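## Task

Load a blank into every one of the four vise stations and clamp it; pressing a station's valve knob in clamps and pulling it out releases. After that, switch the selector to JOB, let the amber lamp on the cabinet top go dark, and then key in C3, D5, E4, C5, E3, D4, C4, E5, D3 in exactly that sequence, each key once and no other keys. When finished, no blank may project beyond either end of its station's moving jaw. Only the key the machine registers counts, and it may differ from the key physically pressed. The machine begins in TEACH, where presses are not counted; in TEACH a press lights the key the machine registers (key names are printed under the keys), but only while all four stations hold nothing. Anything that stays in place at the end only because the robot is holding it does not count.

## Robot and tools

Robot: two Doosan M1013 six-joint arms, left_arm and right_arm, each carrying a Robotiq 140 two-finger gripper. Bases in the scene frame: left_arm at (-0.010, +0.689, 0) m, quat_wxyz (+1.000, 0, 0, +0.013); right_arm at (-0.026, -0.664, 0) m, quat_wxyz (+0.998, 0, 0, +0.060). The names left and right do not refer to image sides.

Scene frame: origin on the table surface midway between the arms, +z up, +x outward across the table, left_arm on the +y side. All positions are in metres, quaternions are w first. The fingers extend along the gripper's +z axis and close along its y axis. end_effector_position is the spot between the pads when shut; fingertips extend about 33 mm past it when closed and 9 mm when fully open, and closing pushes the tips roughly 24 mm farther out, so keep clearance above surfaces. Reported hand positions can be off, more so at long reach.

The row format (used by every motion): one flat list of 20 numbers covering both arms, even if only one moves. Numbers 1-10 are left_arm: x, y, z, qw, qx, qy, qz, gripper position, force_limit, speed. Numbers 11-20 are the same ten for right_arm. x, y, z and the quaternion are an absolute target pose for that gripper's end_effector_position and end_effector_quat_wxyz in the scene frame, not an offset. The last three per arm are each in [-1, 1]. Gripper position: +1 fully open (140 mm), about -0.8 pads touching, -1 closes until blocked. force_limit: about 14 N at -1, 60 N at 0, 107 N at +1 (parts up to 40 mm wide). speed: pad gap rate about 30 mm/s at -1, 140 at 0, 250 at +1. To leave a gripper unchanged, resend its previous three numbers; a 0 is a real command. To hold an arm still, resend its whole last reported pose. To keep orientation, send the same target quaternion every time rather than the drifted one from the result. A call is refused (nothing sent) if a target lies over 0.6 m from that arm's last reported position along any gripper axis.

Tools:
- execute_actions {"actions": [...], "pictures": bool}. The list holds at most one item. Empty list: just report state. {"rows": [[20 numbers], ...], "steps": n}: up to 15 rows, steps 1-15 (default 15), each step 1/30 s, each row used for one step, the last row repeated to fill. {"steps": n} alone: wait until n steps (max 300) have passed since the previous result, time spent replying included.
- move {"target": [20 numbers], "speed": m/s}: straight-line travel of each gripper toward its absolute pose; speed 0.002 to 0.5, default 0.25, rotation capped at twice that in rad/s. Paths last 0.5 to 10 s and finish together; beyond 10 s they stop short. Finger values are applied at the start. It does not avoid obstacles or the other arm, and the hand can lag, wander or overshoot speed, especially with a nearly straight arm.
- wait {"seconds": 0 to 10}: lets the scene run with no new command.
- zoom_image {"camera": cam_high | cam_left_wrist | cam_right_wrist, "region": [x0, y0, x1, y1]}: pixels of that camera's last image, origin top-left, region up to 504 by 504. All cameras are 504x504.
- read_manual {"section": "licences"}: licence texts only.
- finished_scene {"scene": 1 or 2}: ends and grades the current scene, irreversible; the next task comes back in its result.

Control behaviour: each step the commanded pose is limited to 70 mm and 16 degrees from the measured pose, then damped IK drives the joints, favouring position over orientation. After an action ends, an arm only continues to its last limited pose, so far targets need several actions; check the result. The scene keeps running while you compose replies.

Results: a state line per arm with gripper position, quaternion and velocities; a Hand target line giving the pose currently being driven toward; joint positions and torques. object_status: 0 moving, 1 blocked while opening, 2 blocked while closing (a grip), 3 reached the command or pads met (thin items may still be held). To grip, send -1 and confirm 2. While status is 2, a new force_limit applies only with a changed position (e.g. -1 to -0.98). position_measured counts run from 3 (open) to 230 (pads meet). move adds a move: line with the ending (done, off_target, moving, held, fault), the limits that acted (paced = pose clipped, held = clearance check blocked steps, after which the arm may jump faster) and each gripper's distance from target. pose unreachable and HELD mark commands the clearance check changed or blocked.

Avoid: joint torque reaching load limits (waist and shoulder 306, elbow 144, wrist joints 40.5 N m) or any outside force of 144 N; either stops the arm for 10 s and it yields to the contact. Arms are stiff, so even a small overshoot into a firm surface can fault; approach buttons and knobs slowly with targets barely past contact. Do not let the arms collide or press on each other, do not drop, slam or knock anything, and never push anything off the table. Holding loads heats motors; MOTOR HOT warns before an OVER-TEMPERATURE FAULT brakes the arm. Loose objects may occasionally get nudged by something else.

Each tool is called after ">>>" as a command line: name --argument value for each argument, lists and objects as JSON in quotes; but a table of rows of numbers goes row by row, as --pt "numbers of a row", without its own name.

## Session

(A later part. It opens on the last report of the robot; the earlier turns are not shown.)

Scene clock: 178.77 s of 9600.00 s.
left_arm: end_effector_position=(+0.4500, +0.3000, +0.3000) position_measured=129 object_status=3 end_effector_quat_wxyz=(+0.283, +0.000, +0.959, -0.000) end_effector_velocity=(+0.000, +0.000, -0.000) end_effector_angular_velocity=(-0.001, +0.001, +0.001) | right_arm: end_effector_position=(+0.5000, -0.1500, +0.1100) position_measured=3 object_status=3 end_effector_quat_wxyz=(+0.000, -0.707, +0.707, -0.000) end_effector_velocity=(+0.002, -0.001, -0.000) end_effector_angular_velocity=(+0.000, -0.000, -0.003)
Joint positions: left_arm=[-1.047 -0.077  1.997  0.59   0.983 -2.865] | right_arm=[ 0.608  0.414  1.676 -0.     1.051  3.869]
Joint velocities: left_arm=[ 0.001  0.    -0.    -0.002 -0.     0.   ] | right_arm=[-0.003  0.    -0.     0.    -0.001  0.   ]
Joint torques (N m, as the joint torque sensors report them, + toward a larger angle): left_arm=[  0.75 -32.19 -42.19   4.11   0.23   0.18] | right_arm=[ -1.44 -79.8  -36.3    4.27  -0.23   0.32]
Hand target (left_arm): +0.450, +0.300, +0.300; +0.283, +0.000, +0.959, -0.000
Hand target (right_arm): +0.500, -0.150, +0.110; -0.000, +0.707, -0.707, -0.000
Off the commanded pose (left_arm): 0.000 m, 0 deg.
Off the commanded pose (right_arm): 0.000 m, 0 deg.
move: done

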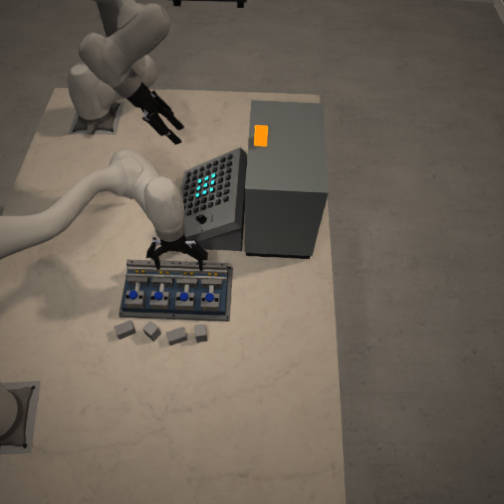

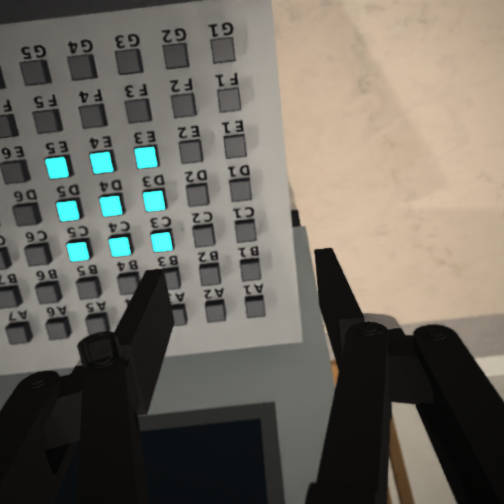

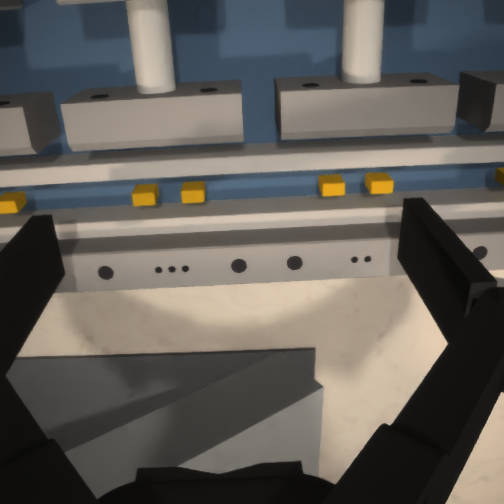

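>>> move --target '[0.45,0.3,0.3,0.283,0,0.959,0,0,0,0,0.5,-0.25,0.17,0,0.78,-0.626,0,0.35,0,0]'

>>> move --target '[0.45,0.3,0.3,0.283,0,0.959,0,0,0,0,0.504,-0.37,0.12,0,0.834,-0.552,0,0.35,0,0]'

>>> move --target '[0.45,0.3,0.3,0.283,0,0.959,0,0,0,0,0.504,-0.37,0.07,0,0.834,-0.552,0,0.35,0,0]' --speed 0.08

Scene clock: 189.77 s of 9600.00 s.
left_arm: end_effector_position=(+0.4500, +0.3000, +0.3000) position_measured=129 object_status=3 end_effector_quat_wxyz=(+0.283, +0.000, +0.959, -0.000) end_effector_velocity=(-0.000, +0.000, +0.001) end_effector_angular_velocity=(-0.001, +0.000, +0.001) | right_arm: end_effector_position=(+0.4997, -0.2500, +0.1699) position_measured=85 object_status=3 end_effector_quat_wxyz=(+0.000, +0.780, -0.626, +0.000) end_effector_velocity=(-0.000, -0.001, +0.000) end_effector_angular_velocity=(-0.000, +0.001, +0.000)
Joint positions: left_arm=[-1.047 -0.077  1.997  0.59   0.983 -2.865] | right_arm=[ 0.497  0.273  1.756 -0.     1.113  3.54 ]
Joint velocities: left_arm=[-0.    -0.001 -0.    -0.001  0.001 -0.   ] | right_arm=[-0.001 -0.001  0.001  0.     0.001 -0.002]
Joint torques (N m, as the joint torque sensors report them, + toward a larger angle): left_arm=[  0.85 -31.33 -42.46   4.18   0.29   0.17] | right_arm=[ -1.2  -68.52 -37.41   4.28  -0.17   0.39]
Hand target (left_arm): +0.450, +0.300, +0.300; +0.283, +0.000, +0.959, -0.000
Hand target (right_arm): +0.500, -0.250, +0.170; +0.000, +0.780, -0.626, +0.000
Off the commanded pose (left_arm): 0.000 m, 0 deg.
Off the commanded pose (right_arm): 0.000 m, 0 deg.
After step 90, 7.13 s passed at rest.
move: done

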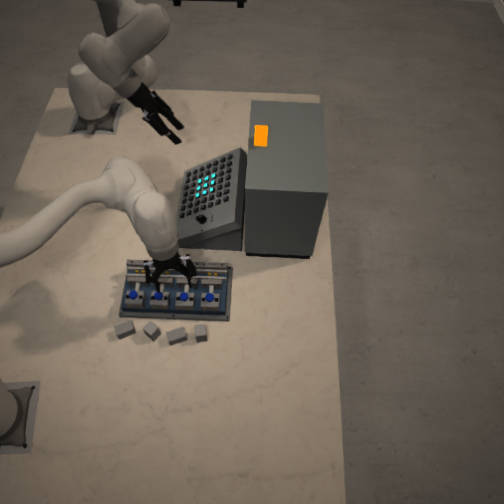

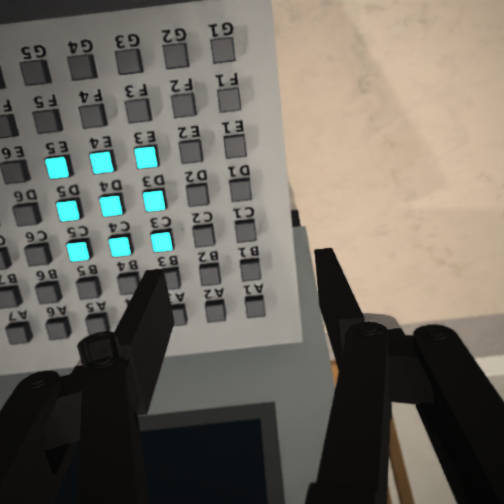

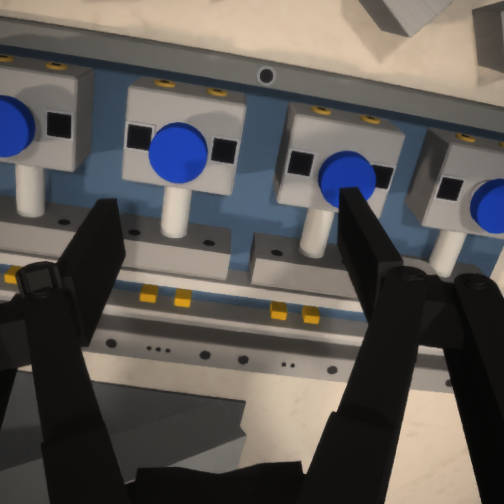

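Scene clock: 190.70 s of 9600.00 s.
left_arm: end_effector_position=(+0.4500, +0.3000, +0.3000) position_measured=129 object_status=3 end_effector_quat_wxyz=(+0.283, +0.000, +0.959, -0.000) end_effector_velocity=(+0.001, +0.000, +0.001) end_effector_angular_velocity=(-0.001, -0.002, +0.000) | right_arm: end_effector_position=(+0.5038, -0.3699, +0.1200) position_measured=85 object_status=3 end_effector_quat_wxyz=(+0.000, +0.834, -0.552, -0.000) end_effector_velocity=(+0.000, +0.000, +0.000) end_effector_angular_velocity=(+0.001, -0.001, +0.002)
Joint positions: left_arm=[-1.047 -0.077  1.997  0.59   0.983 -2.865] | right_arm=[0.331 0.222 1.926 0.    0.994 3.19 ]
Joint velocities: left_arm=[ 0.001 -0.001 -0.001  0.001 -0.    -0.   ] | right_arm=[ 0.    -0.    -0.     0.    -0.    -0.002]
Joint torques (N m, as the joint torque sensors report them, + toward a larger angle): left_arm=[  0.26 -31.65 -42.62   4.13   0.22   0.18] | right_arm=[ -2.75 -59.7  -35.58   3.83  -0.2    0.25]
Hand target (left_arm): +0.450, +0.300, +0.300; +0.283, +0.000, +0.959, -0.000
Hand target (right_arm): +0.504, -0.370, +0.120; +0.000, +0.834, -0.552, -0.000
Off the commanded pose (left_arm): 0.000 m, 0 deg.
Off the commanded pose (right_arm): 0.000 m, 0 deg.
move: done

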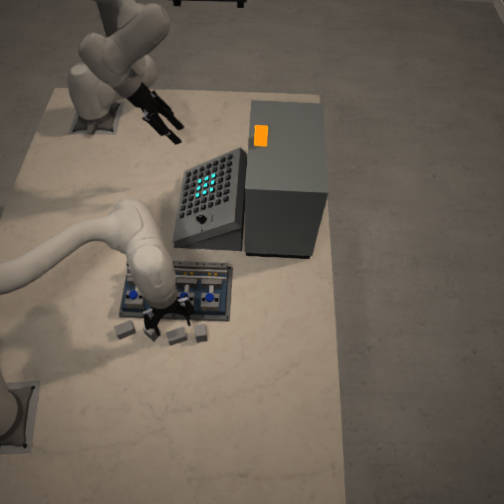

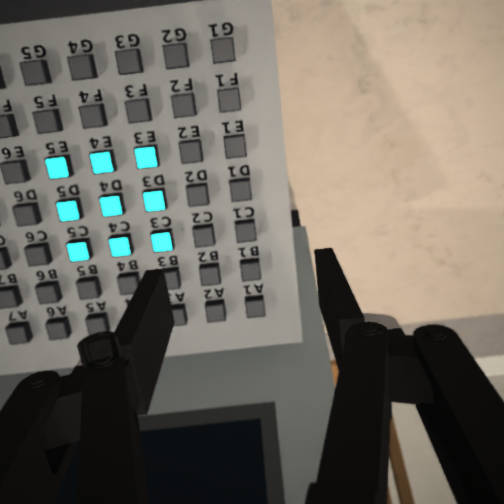

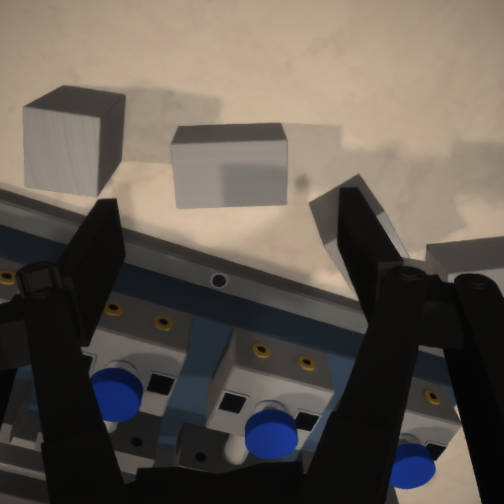

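Scene clock: 191.63 s of 9600.00 s.
left_arm: end_effector_position=(+0.4500, +0.3000, +0.3000) position_measured=129 object_status=3 end_effector_quat_wxyz=(+0.283, +0.000, +0.959, -0.000) end_effector_velocity=(+0.000, -0.000, -0.001) end_effector_angular_velocity=(+0.003, -0.000, -0.001) | right_arm: end_effector_position=(+0.5040, -0.3700, +0.0700) position_measured=85 object_status=3 end_effector_quat_wxyz=(-0.000, +0.834, -0.552, -0.000) end_effector_velocity=(-0.000, -0.000, -0.000) end_effector_angular_velocity=(-0.000, +0.000, -0.000)
Joint positions: left_arm=[-1.047 -0.077  1.997  0.59   0.983 -2.865] | right_arm=[0.331 0.272 1.968 0.    0.901 3.19 ]
Joint velocities: left_arm=[-0.001  0.002 -0.     0.002  0.001 -0.   ] | right_arm=[ 0.     0.     0.001 -0.    -0.001  0.   ]
Joint torques (N m, as the joint torque sensors report them, + toward a larger angle): left_arm=[  0.72 -30.91 -42.46   4.12   0.14   0.22] | right_arm=[ -0.47 -62.45 -33.07   3.78  -0.01   0.26]
Hand target (left_arm): +0.450, +0.300, +0.300; +0.283, -0.000, +0.959, -0.000
Hand target (right_arm): +0.504, -0.370, +0.070; -0.000, +0.834, -0.552, -0.000
Off the commanded pose (left_arm): 0.000 m, 0 deg.
Off the commanded pose (right_arm): 0.000 m, 0 deg.
move: done

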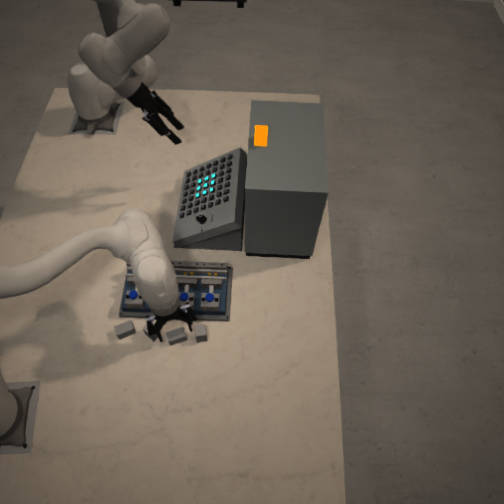

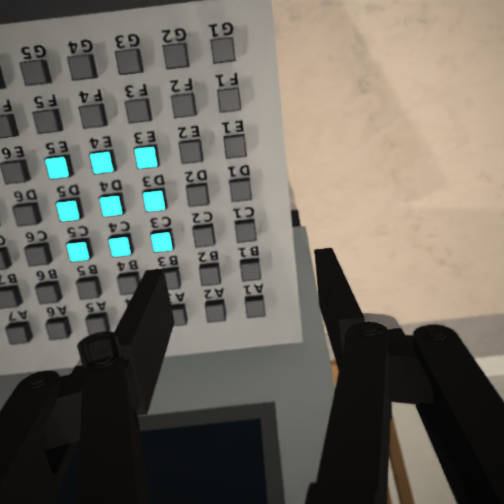

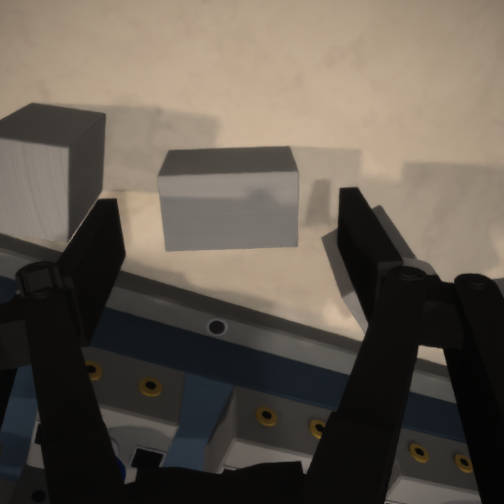

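>>> move --target '[0.45,0.3,0.3,0.283,0,0.959,0,0,0,0,0.504,-0.37,0.045,0,0.834,-0.552,0,0.15,0,0]' --speed 0.04

>>> move --target '[0.45,0.3,0.3,0.283,0,0.959,0,0,0,0,0.504,-0.37,0.045,0,0.834,-0.552,0,-1,-0.3,-0.5]'

>>> move --target '[0.45,0.3,0.3,0.283,0,0.959,0,0,0,0,0.504,-0.37,0.17,0,0.78,-0.626,0,-1,-0.3,-0.5]' --speed 0.15

>>> move --target '[0.45,0.3,0.3,0.283,0,0.959,0,0,0,0,0.532,-0.148,0.16,0,0.7071,-0.7071,0,-1,-0.3,-0.5]' --speed 0.2

>>> move --target '[0.45,0.3,0.3,0.283,0,0.959,0,0,0,0,0.532,-0.148,0.115,0,0.7071,-0.7071,0,-1,-0.3,-0.5]' --speed 0.06

Scene clock: 203.00 s of 9600.00 s.
left_arm: end_effector_position=(+0.4500, +0.3000, +0.3000) position_measured=129 object_status=3 end_effector_quat_wxyz=(+0.283, +0.000, +0.959, -0.000) end_effector_velocity=(-0.001, +0.000, +0.000) end_effector_angular_velocity=(-0.001, +0.001, +0.000) | right_arm: end_effector_position=(+0.5040, -0.3700, +0.0450) position_measured=110 object_status=3 end_effector_quat_wxyz=(-0.000, +0.834, -0.552, -0.000) end_effector_velocity=(-0.000, +0.000, -0.001) end_effector_angular_velocity=(-0.000, +0.000, +0.002)
Joint positions: left_arm=[-1.047 -0.077  1.997  0.59   0.983 -2.865] | right_arm=[0.331 0.3   1.987 0.    0.854 3.19 ]
Joint velocities: left_arm=[-0.    -0.001  0.001 -0.002  0.001  0.   ] | right_arm=[ 0.001  0.001  0.001 -0.    -0.001 -0.   ]
Joint torques (N m, as the joint torque sensors report them, + toward a larger angle): left_arm=[  1.29 -31.74 -42.35   4.17   0.16   0.15] | right_arm=[ -0.19 -63.21 -31.86   3.62  -0.12   0.29]
Hand target (left_arm): +0.450, +0.300, +0.300; +0.283, +0.000, +0.959, -0.000
Hand target (right_arm): +0.504, -0.370, +0.045; -0.000, +0.834, -0.552, -0.000
Off the commanded pose (left_arm): 0.000 m, 0 deg.
Off the commanded pose (right_arm): 0.000 m, 0 deg.
After step 90, 7.47 s passed at rest.
move: done

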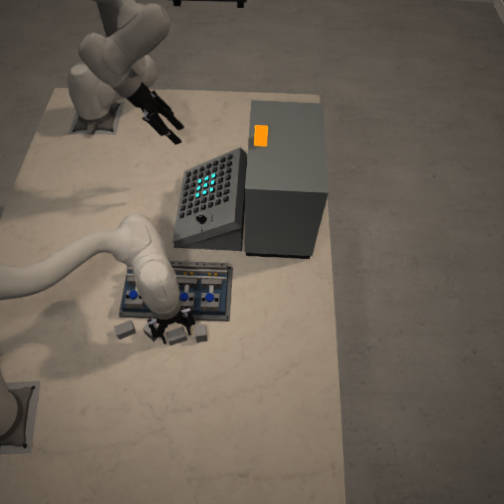

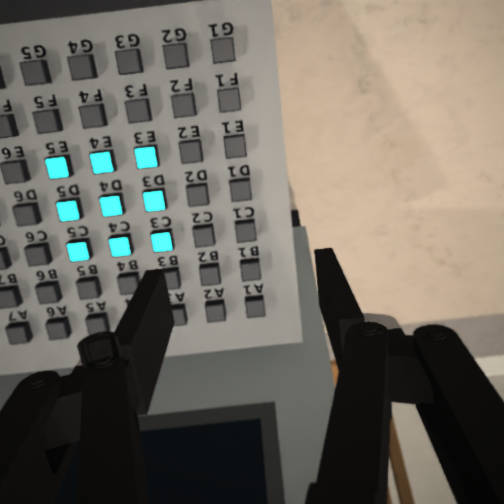

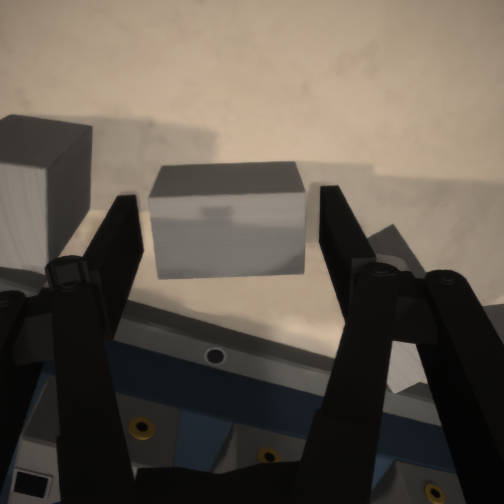

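Scene clock: 203.70 s of 9600.00 s.
left_arm: end_effector_position=(+0.4500, +0.3000, +0.3000) position_measured=129 object_status=3 end_effector_quat_wxyz=(+0.283, +0.000, +0.959, -0.000) end_effector_velocity=(+0.000, +0.000, +0.001) end_effector_angular_velocity=(-0.001, +0.000, +0.001) | right_arm: end_effector_position=(+0.5040, -0.3700, +0.0450) position_measured=142 object_status=2 end_effector_quat_wxyz=(-0.000, +0.834, -0.552, +0.000) end_effector_velocity=(-0.000, -0.000, -0.000) end_effector_angular_velocity=(-0.000, +0.001, -0.000)
Joint positions: left_arm=[-1.047 -0.077  1.997  0.59   0.983 -2.865] | right_arm=[0.331 0.301 1.987 0.    0.854 3.19 ]
Joint velocities: left_arm=[ 0.001 -0.001 -0.    -0.001  0.     0.   ] | right_arm=[-0.  0.  0.  0.  0. -0.]
Joint torques (N m, as the joint torque sensors report them, + toward a larger angle): left_arm=[  0.76 -31.77 -42.32   4.14   0.18   0.24] | right_arm=[ -2.48 -52.06 -23.88   3.4   -0.54   0.21]
Hand target (left_arm): +0.450, +0.300, +0.300; +0.283, +0.000, +0.959, -0.000
Hand target (right_arm): +0.504, -0.370, +0.045; -0.000, +0.834, -0.552, -0.000
Off the commanded pose (left_arm): 0.000 m, 0 deg.
Off the commanded pose (right_arm): 0.000 m, 0 deg.
move: done

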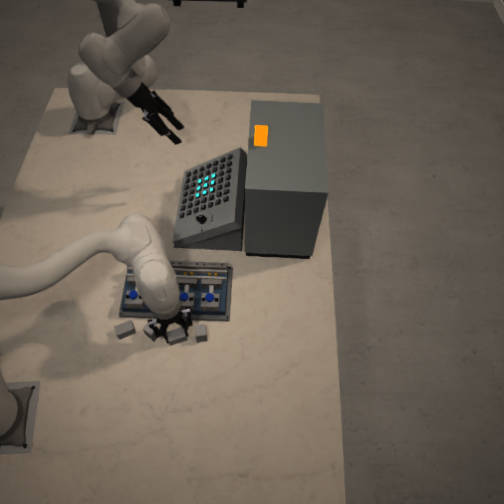

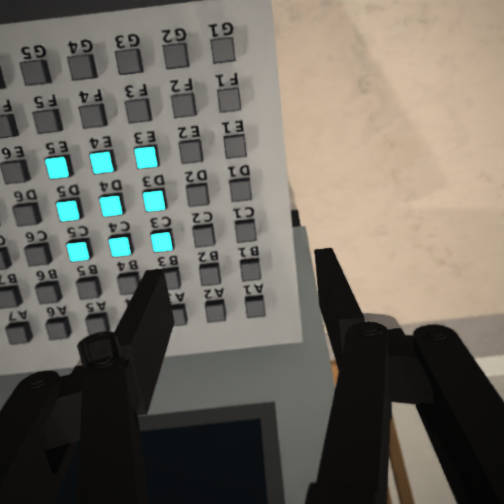

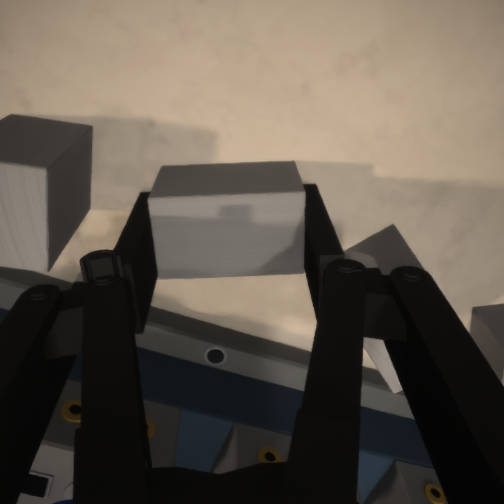

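Scene clock: 204.87 s of 9600.00 s.
left_arm: end_effector_position=(+0.4500, +0.3000, +0.3000) position_measured=129 object_status=3 end_effector_quat_wxyz=(+0.283, +0.000, +0.959, -0.000) end_effector_velocity=(+0.000, -0.001, +0.001) end_effector_angular_velocity=(-0.003, -0.001, -0.001) | right_arm: end_effector_position=(+0.5039, -0.3701, +0.1700) position_measured=142 object_status=2 end_effector_quat_wxyz=(+0.000, +0.780, -0.626, +0.000) end_effector_velocity=(-0.000, +0.000, +0.001) end_effector_angular_velocity=(+0.000, -0.000, -0.000)
Joint positions: left_arm=[-1.047 -0.077  1.997  0.59   0.983 -2.865] | right_arm=[ 0.331  0.179  1.876 -0.     1.087  3.374]
Joint velocities: left_arm=[-0.    -0.001 -0.001 -0.    -0.002  0.   ] | right_arm=[ 0.001 -0.001 -0.    -0.     0.001  0.001]
Joint torques (N m, as the joint torque sensors report them, + toward a larger angle): left_arm=[  0.99 -31.81 -42.21   4.16   0.19   0.2 ] | right_arm=[ -1.94 -58.83 -38.46   4.06  -0.23   0.37]
Hand target (left_arm): +0.450, +0.300, +0.300; +0.283, +0.000, +0.959, -0.000
Hand target (right_arm): +0.504, -0.370, +0.170; +0.000, +0.780, -0.626, +0.000
Off the commanded pose (left_arm): 0.000 m, 0 deg.
Off the commanded pose (right_arm): 0.000 m, 0 deg.
move: done

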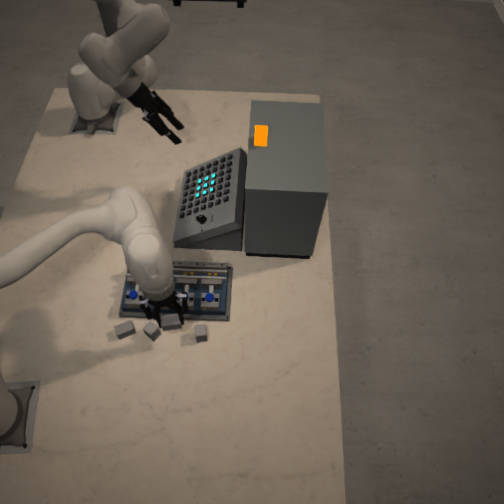

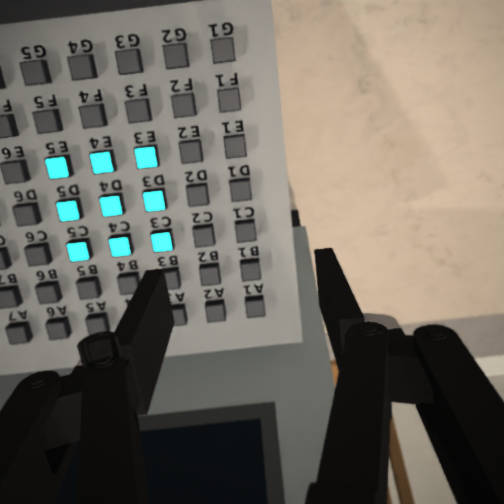

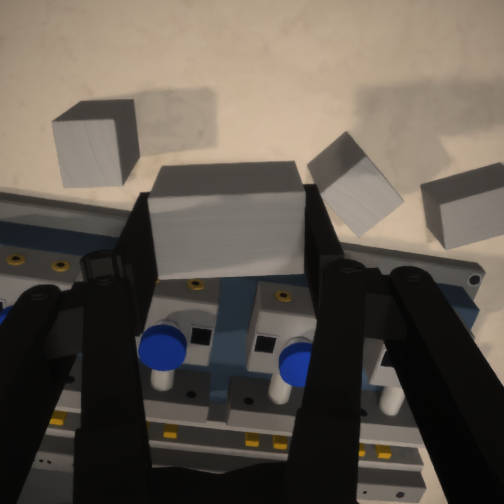

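Scene clock: 206.40 s of 9600.00 s.
left_arm: end_effector_position=(+0.4500, +0.3000, +0.3000) position_measured=129 object_status=3 end_effector_quat_wxyz=(+0.283, +0.000, +0.959, -0.000) end_effector_velocity=(+0.000, -0.000, +0.000) end_effector_angular_velocity=(-0.001, -0.000, -0.001) | right_arm: end_effector_position=(+0.5325, -0.1481, +0.1601) position_measured=142 object_status=2 end_effector_quat_wxyz=(+0.000, -0.707, +0.707, -0.000) end_effector_velocity=(-0.001, +0.001, -0.000) end_effector_angular_velocity=(-0.000, +0.000, +0.001)
Joint positions: left_arm=[-1.047 -0.077  1.997  0.59   0.983 -2.865] | right_arm=[ 0.582  0.413  1.577 -0.     1.151  3.843]
Joint velocities: left_arm=[-0.    -0.001 -0.    -0.    -0.001  0.   ] | right_arm=[ 0.002  0.001 -0.001  0.     0.     0.001]
Joint torques (N m, as the joint torque sensors report them, + toward a larger angle): left_arm=[  0.53 -31.79 -42.38   4.1    0.22   0.22] | right_arm=[ -0.95 -83.43 -40.27   4.24  -0.15   0.26]
Hand target (left_arm): +0.450, +0.300, +0.300; +0.283, +0.000, +0.959, -0.000
Hand target (right_arm): +0.532, -0.148, +0.160; -0.000, +0.707, -0.707, +0.000
Off the commanded pose (left_arm): 0.000 m, 0 deg.
Off the commanded pose (right_arm): 0.001 m, 0 deg.
move: done

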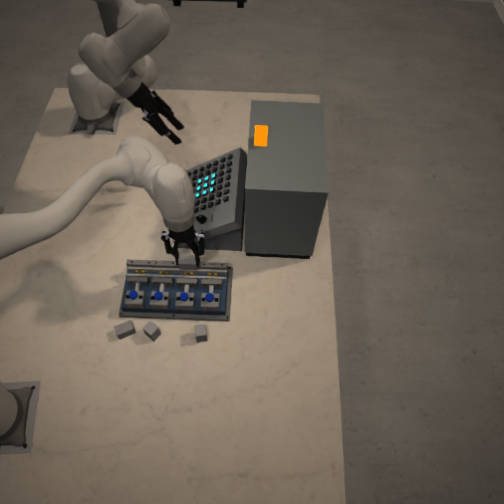

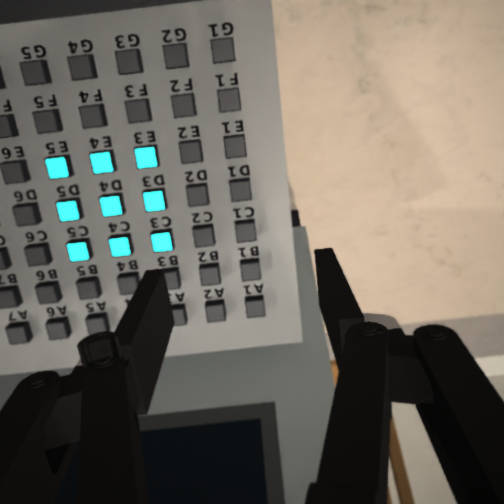

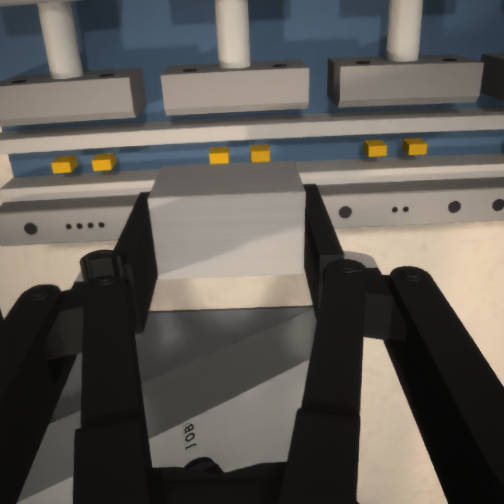

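Scene clock: 217.33 s of 9600.00 s.
left_arm: end_effector_position=(+0.4500, +0.3000, +0.3000) position_measured=129 object_status=3 end_effector_quat_wxyz=(+0.283, +0.000, +0.959, -0.000) end_effector_velocity=(+0.000, +0.000, -0.000) end_effector_angular_velocity=(+0.002, -0.000, -0.000) | right_arm: end_effector_position=(+0.5325, -0.1481, +0.1175) position_measured=142 object_status=2 end_effector_quat_wxyz=(+0.001, -0.707, +0.707, -0.000) end_effector_velocity=(-0.000, +0.001, +0.000) end_effector_angular_velocity=(+0.001, -0.001, +0.001)
Joint positions: left_arm=[-1.047 -0.077  1.997  0.59   0.983 -2.865] | right_arm=[ 0.582  0.443  1.617 -0.001  1.08   3.843]
Joint velocities: left_arm=[0.    0.    0.001 0.001 0.    0.   ] | right_arm=[ 0.001 -0.    -0.     0.    -0.     0.   ]
Joint torques (N m, as the joint torque sensors report them, + toward a larger angle): left_arm=[  1.17 -31.74 -42.35   4.07   0.16   0.22] | right_arm=[  1.94 -67.44 -32.37   6.29  -2.95   0.12]
Hand target (left_arm): +0.450, +0.300, +0.300; +0.283, +0.000, +0.959, -0.000
Hand target (right_arm): +0.533, -0.148, +0.117; -0.001, +0.707, -0.707, +0.000
Off the commanded pose (left_arm): 0.000 m, 0 deg.
Off the commanded pose (right_arm): 0.003 m, 0 deg.
FORCE FAULT: contact force on the right arm reached its limit, and that arm stopped for 10 seconds. The contact can be on any part of that arm, not only on its tool. That arm's remaining commands of this call were not run. That arm holds still and accepts commands again. Move the arm away from the contact; if what it grips holds it there, let go first. Pushing or pulling that hard again can fault the arm again.
move: fault (right_arm)

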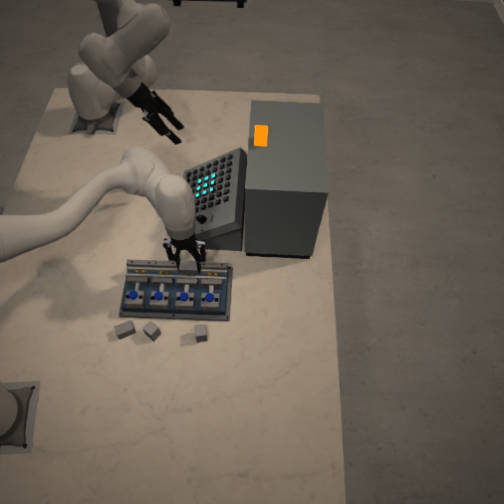

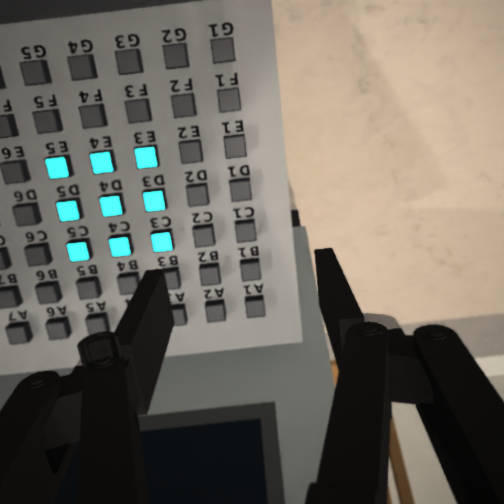

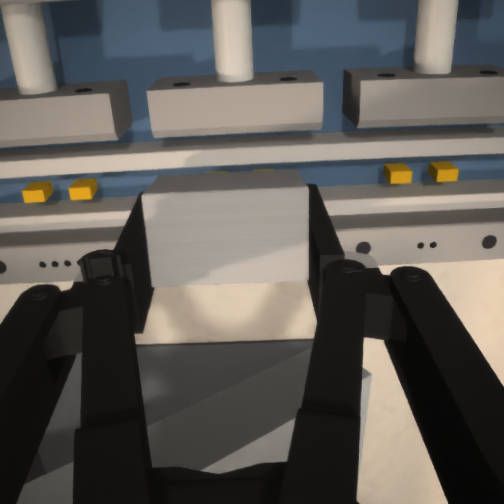

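>>> move --target '[0.45,0.3,0.3,0.283,0,0.959,0,0,0,0,0.529,-0.156,0.13,0,0.7071,-0.7071,0,-1,-0.3,-0.5]' --speed 0.03

>>> move --target '[0.45,0.3,0.3,0.283,0,0.959,0,0,0,0,0.529,-0.157,0.118,0,0.7071,-0.7071,0,-1,-0.3,-0.5]' --speed 0.01

>>> zoom_image --camera "cam_high" --region '[110, 220, 250, 330]'

Scene clock: 225.07 s of 9600.00 s.
left_arm: end_effector_position=(+0.4500, +0.3000, +0.3000) position_measured=129 object_status=3 end_effector_quat_wxyz=(+0.283, +0.000, +0.959, -0.000) end_effector_velocity=(-0.000, +0.000, +0.000) end_effector_angular_velocity=(+0.001, +0.001, +0.001) | right_arm: end_effector_position=(+0.5290, -0.1560, +0.1300) position_measured=142 object_status=2 end_effector_quat_wxyz=(-0.000, -0.707, +0.707, -0.000) end_effector_velocity=(-0.001, +0.001, +0.001) end_effector_angular_velocity=(+0.001, -0.000, +0.002)
Joint positions: left_arm=[-1.047 -0.077  1.997  0.59   0.983 -2.865] | right_arm=[ 0.577  0.423  1.623 -0.     1.096  3.837]
Joint velocities: left_arm=[-0.    -0.    -0.    -0.001  0.002 -0.   ] | right_arm=[ 0.001 -0.001 -0.001  0.     0.    -0.001]
Joint torques (N m, as the joint torque sensors report them, + toward a larger angle): left_arm=[  1.34 -31.99 -42.47   4.2    0.07   0.26] | right_arm=[ -2.97 -83.57 -38.29   4.28  -0.16   0.31]
Hand target (left_arm): +0.450, +0.300, +0.300; +0.283, +0.000, +0.959, -0.000
Hand target (right_arm): +0.529, -0.156, +0.130; +0.000, +0.707, -0.707, +0.000
Off the commanded pose (left_arm): 0.000 m, 0 deg.
Off the commanded pose (right_arm): 0.000 m, 0 deg.
After step 90, 3.97 s passed at rest.
move: done

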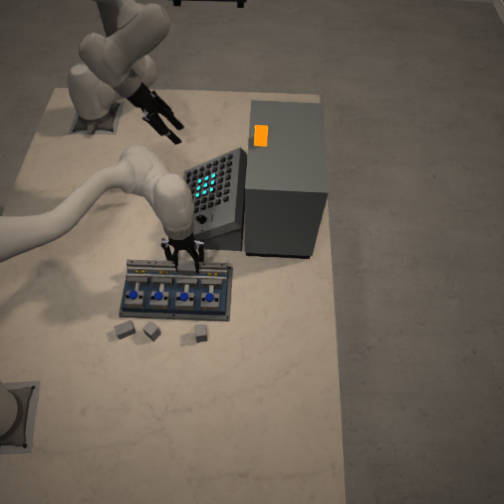

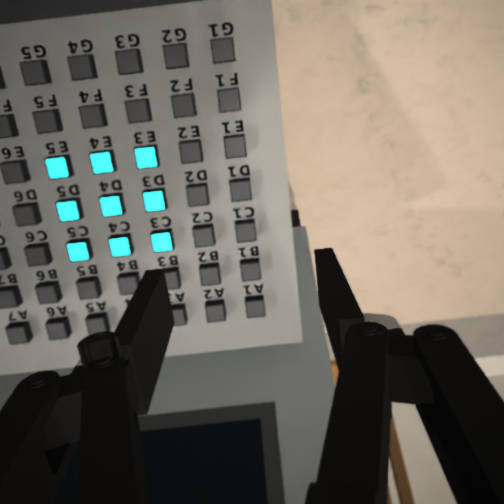

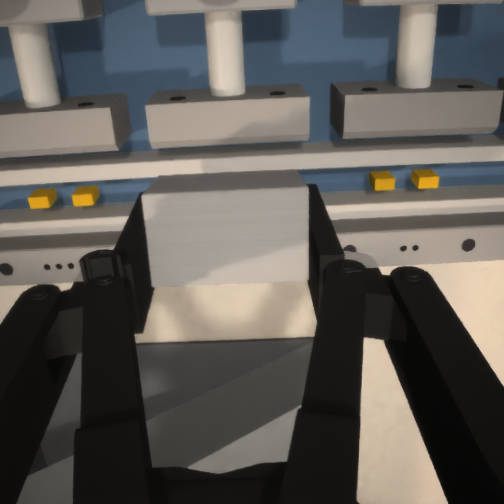

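Scene clock: 226.50 s of 9600.00 s.
left_arm: end_effector_position=(+0.4500, +0.3000, +0.3000) position_measured=129 object_status=3 end_effector_quat_wxyz=(+0.283, +0.000, +0.959, -0.000) end_effector_velocity=(+0.000, +0.001, +0.000) end_effector_angular_velocity=(+0.001, -0.002, -0.001) | right_arm: end_effector_position=(+0.5290, -0.1570, +0.1180) position_measured=142 object_status=2 end_effector_quat_wxyz=(+0.000, -0.707, +0.707, +0.000) end_effector_velocity=(+0.001, -0.001, -0.000) end_effector_angular_velocity=(-0.000, -0.000, -0.002)
Joint positions: left_arm=[-1.047 -0.077  1.997  0.59   0.983 -2.865] | right_arm=[0.576 0.431 1.635 0.    1.076 3.836]
Joint velocities: left_arm=[ 0.    -0.001  0.001  0.003  0.    -0.   ] | right_arm=[-0.002  0.    -0.    -0.    -0.     0.   ]
Joint torques (N m, as the joint torque sensors report them, + toward a larger angle): left_arm=[  0.41 -31.77 -42.41   4.12   0.17   0.24] | right_arm=[ -1.37 -83.39 -38.07   4.13  -0.19   0.18]
Hand target (left_arm): +0.450, +0.300, +0.300; +0.283, -0.000, +0.959, -0.000
Hand target (right_arm): +0.529, -0.157, +0.118; +0.000, +0.707, -0.707, -0.000
Off the commanded pose (left_arm): 0.000 m, 0 deg.
Off the commanded pose (right_arm): 0.000 m, 0 deg.
move: done

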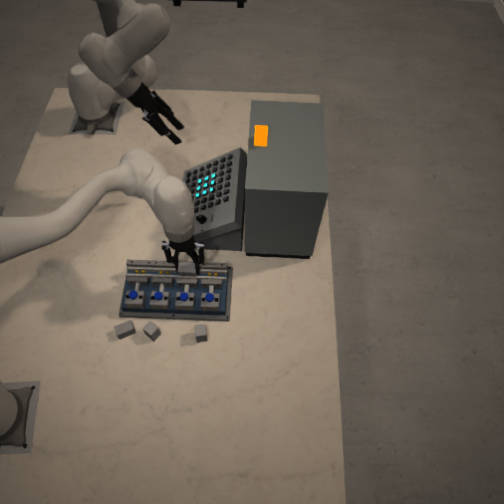

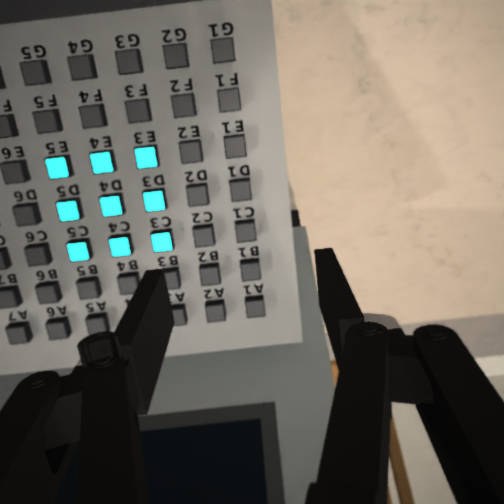

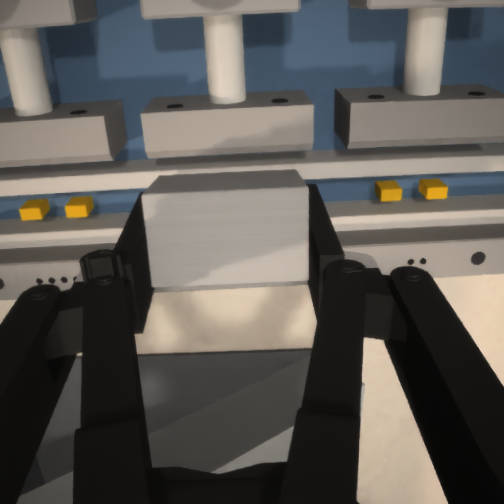

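Region (110, 220, 250, 330) of cam_high's 504x504 image, scaled by 3.600, with more detail than that image has; it fills the top 396 rows of this view, and the rest is white.

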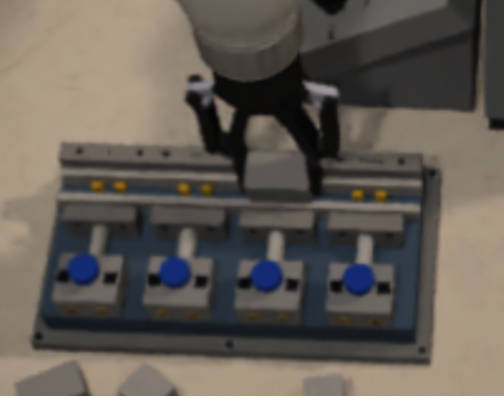

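>>> move --target '[0.45,0.3,0.3,0.283,0,0.959,0,0,0,0,0.529,-0.161,0.116,0,0.7071,-0.7071,0,-1,-0.3,-0.5]' --speed 0.006

>>> move --target '[0.45,0.3,0.3,0.283,0,0.959,0,0,0,0,0.529,-0.161,0.112,0,0.7071,-0.7071,0,-1,-0.3,-0.5]' --speed 0.006

Scene clock: 231.50 s of 9600.00 s.
left_arm: end_effector_position=(+0.4500, +0.3000, +0.3000) position_measured=129 object_status=3 end_effector_quat_wxyz=(+0.283, +0.000, +0.959, -0.000) end_effector_velocity=(-0.001, -0.000, +0.000) end_effector_angular_velocity=(-0.001, -0.000, -0.001) | right_arm: end_effector_position=(+0.5290, -0.1610, +0.1160) position_measured=142 object_status=2 end_effector_quat_wxyz=(-0.000, -0.707, +0.707, +0.000) end_effector_velocity=(-0.000, +0.001, +0.000) end_effector_angular_velocity=(+0.000, -0.001, +0.001)
Joint positions: left_arm=[-1.047 -0.077  1.997  0.59   0.983 -2.865] | right_arm=[0.572 0.428 1.642 0.    1.071 3.832]
Joint velocities: left_arm=[-0.001 -0.001  0.001 -0.001 -0.001  0.   ] | right_arm=[ 0.001 -0.    -0.    -0.    -0.     0.   ]
Joint torques (N m, as the joint torque sensors report them, + toward a larger angle): left_arm=[  1.18 -32.6  -42.55   4.12   0.16   0.28] | right_arm=[ -2.16 -81.81 -37.84   4.09  -0.12   0.12]
Hand target (left_arm): +0.450, +0.300, +0.300; +0.283, +0.000, +0.959, -0.000
Hand target (right_arm): +0.529, -0.161, +0.116; +0.000, +0.707, -0.707, -0.000
Off the commanded pose (left_arm): 0.000 m, 0 deg.
Off the commanded pose (right_arm): 0.000 m, 0 deg.
After step 90, 1.03 s passed at rest.
move: done

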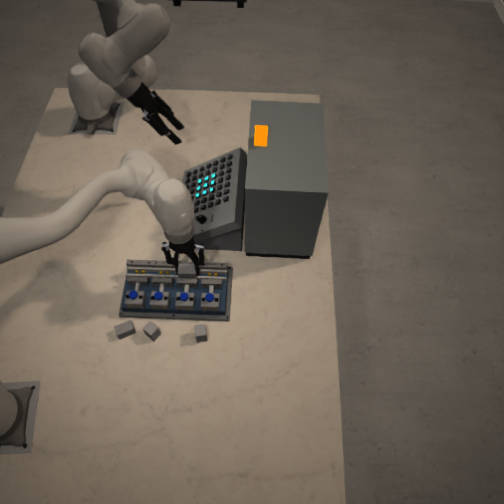

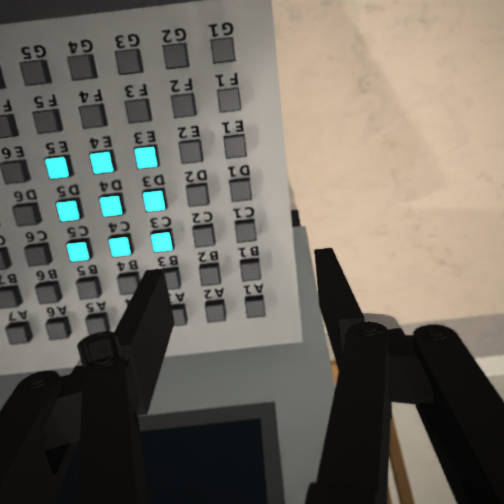

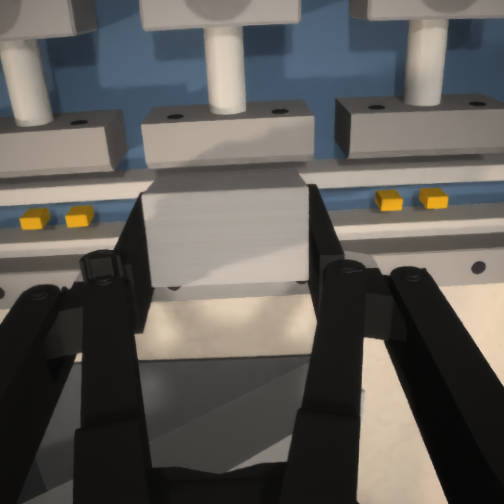

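Scene clock: 232.40 s of 9600.00 s.
left_arm: end_effector_position=(+0.4500, +0.3000, +0.3000) position_measured=129 object_status=3 end_effector_quat_wxyz=(+0.283, +0.000, +0.959, -0.000) end_effector_velocity=(-0.000, -0.000, +0.000) end_effector_angular_velocity=(-0.002, +0.001, +0.001) | right_arm: end_effector_position=(+0.5290, -0.1610, +0.1120) position_measured=142 object_status=2 end_effector_quat_wxyz=(+0.000, -0.707, +0.707, +0.000) end_effector_velocity=(-0.001, +0.001, +0.000) end_effector_angular_velocity=(+0.000, -0.001, +0.002)
Joint positions: left_arm=[-1.047 -0.077  1.997  0.59   0.983 -2.865] | right_arm=[0.571 0.432 1.646 0.    1.064 3.832]
Joint velocities: left_arm=[ 0.    -0.001 -0.    -0.002 -0.     0.   ] | right_arm=[ 0.002 -0.     0.    -0.    -0.    -0.   ]
Joint torques (N m, as the joint torque sensors report them, + toward a larger angle): left_arm=[  0.72 -31.45 -42.76   4.05   0.23   0.25] | right_arm=[ -0.52 -84.98 -37.33   4.12  -0.09   0.28]
Hand target (left_arm): +0.450, +0.300, +0.300; +0.283, +0.000, +0.959, -0.000
Hand target (right_arm): +0.529, -0.161, +0.112; -0.000, +0.707, -0.707, -0.000
Off the commanded pose (left_arm): 0.000 m, 0 deg.
Off the commanded pose (right_arm): 0.000 m, 0 deg.
move: done

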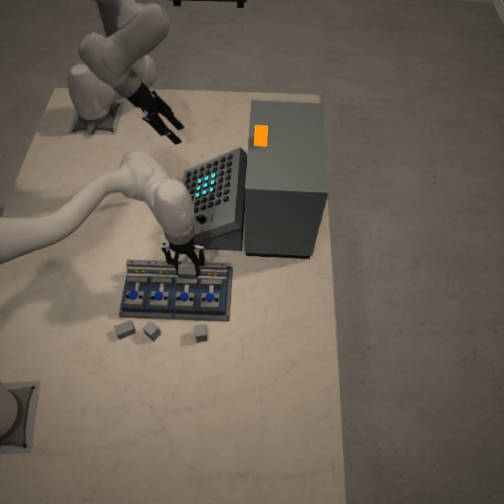

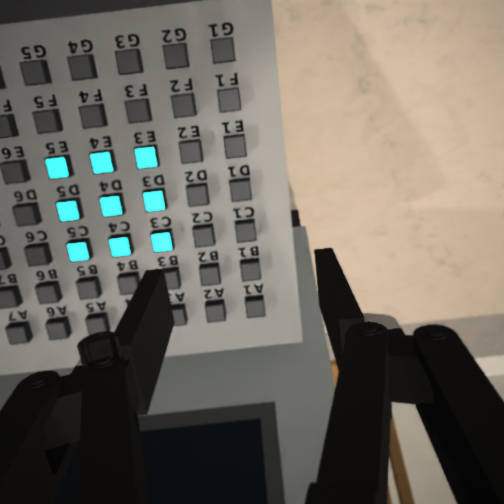

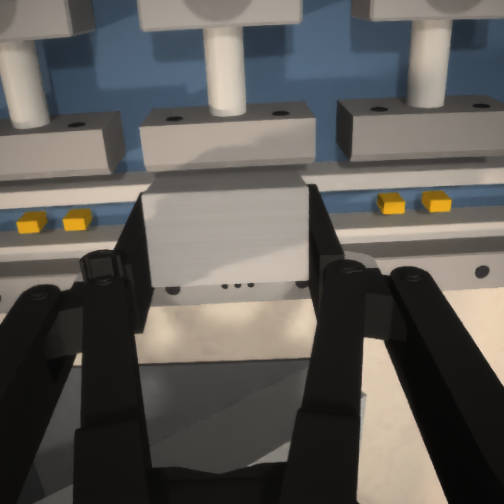

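>>> move --target '[0.45,0.3,0.3,0.283,0,0.959,0,0,0,0,0.529,-0.159,0.107,0,0.7071,-0.7071,0,-1,-0.3,-0.5]' --speed 0.006

Scene clock: 238.97 s of 9600.00 s.
left_arm: end_effector_position=(+0.4500, +0.3000, +0.3000) position_measured=129 object_status=3 end_effector_quat_wxyz=(+0.283, +0.000, +0.959, -0.000) end_effector_velocity=(+0.001, +0.000, -0.000) end_effector_angular_velocity=(+0.002, +0.000, +0.001) | right_arm: end_effector_position=(+0.5290, -0.1590, +0.1070) position_measured=142 object_status=2 end_effector_quat_wxyz=(+0.000, -0.707, +0.707, +0.000) end_effector_velocity=(+0.000, +0.000, -0.000) end_effector_angular_velocity=(+0.000, -0.000, -0.000)
Joint positions: left_arm=[-1.047 -0.077  1.997  0.59   0.983 -2.865] | right_arm=[0.574 0.437 1.647 0.    1.057 3.834]
Joint velocities: left_arm=[ 0.001  0.002 -0.001  0.001  0.001  0.   ] | right_arm=[-0.  0. -0.  0. -0. -0.]
Joint torques (N m, as the joint torque sensors report them, + toward a larger angle): left_arm=[ -0.18 -31.99 -42.41   4.13   0.12   0.18] | right_arm=[ -2.8  -82.86 -37.75   4.26  -0.04   0.14]
Hand target (left_arm): +0.450, +0.300, +0.300; +0.283, +0.000, +0.959, -0.000
Hand target (right_arm): +0.529, -0.159, +0.107; -0.000, +0.707, -0.707, -0.000
Off the commanded pose (left_arm): 0.000 m, 0 deg.
Off the commanded pose (right_arm): 0.000 m, 0 deg.
After step 90, 2.47 s passed at rest.
move: done

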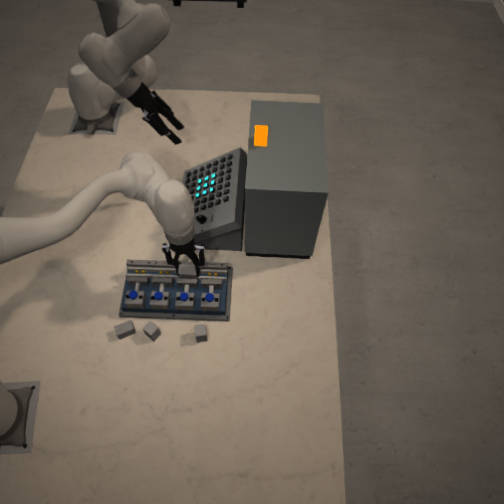

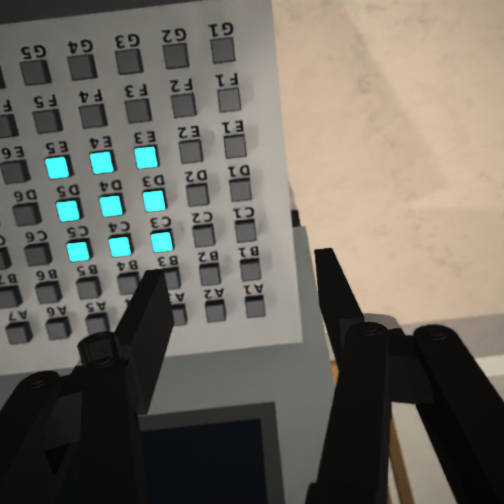

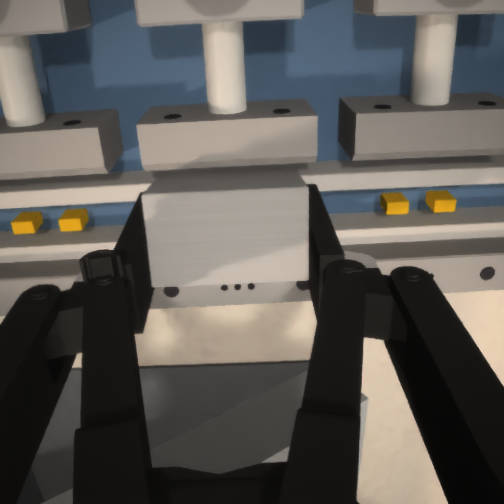

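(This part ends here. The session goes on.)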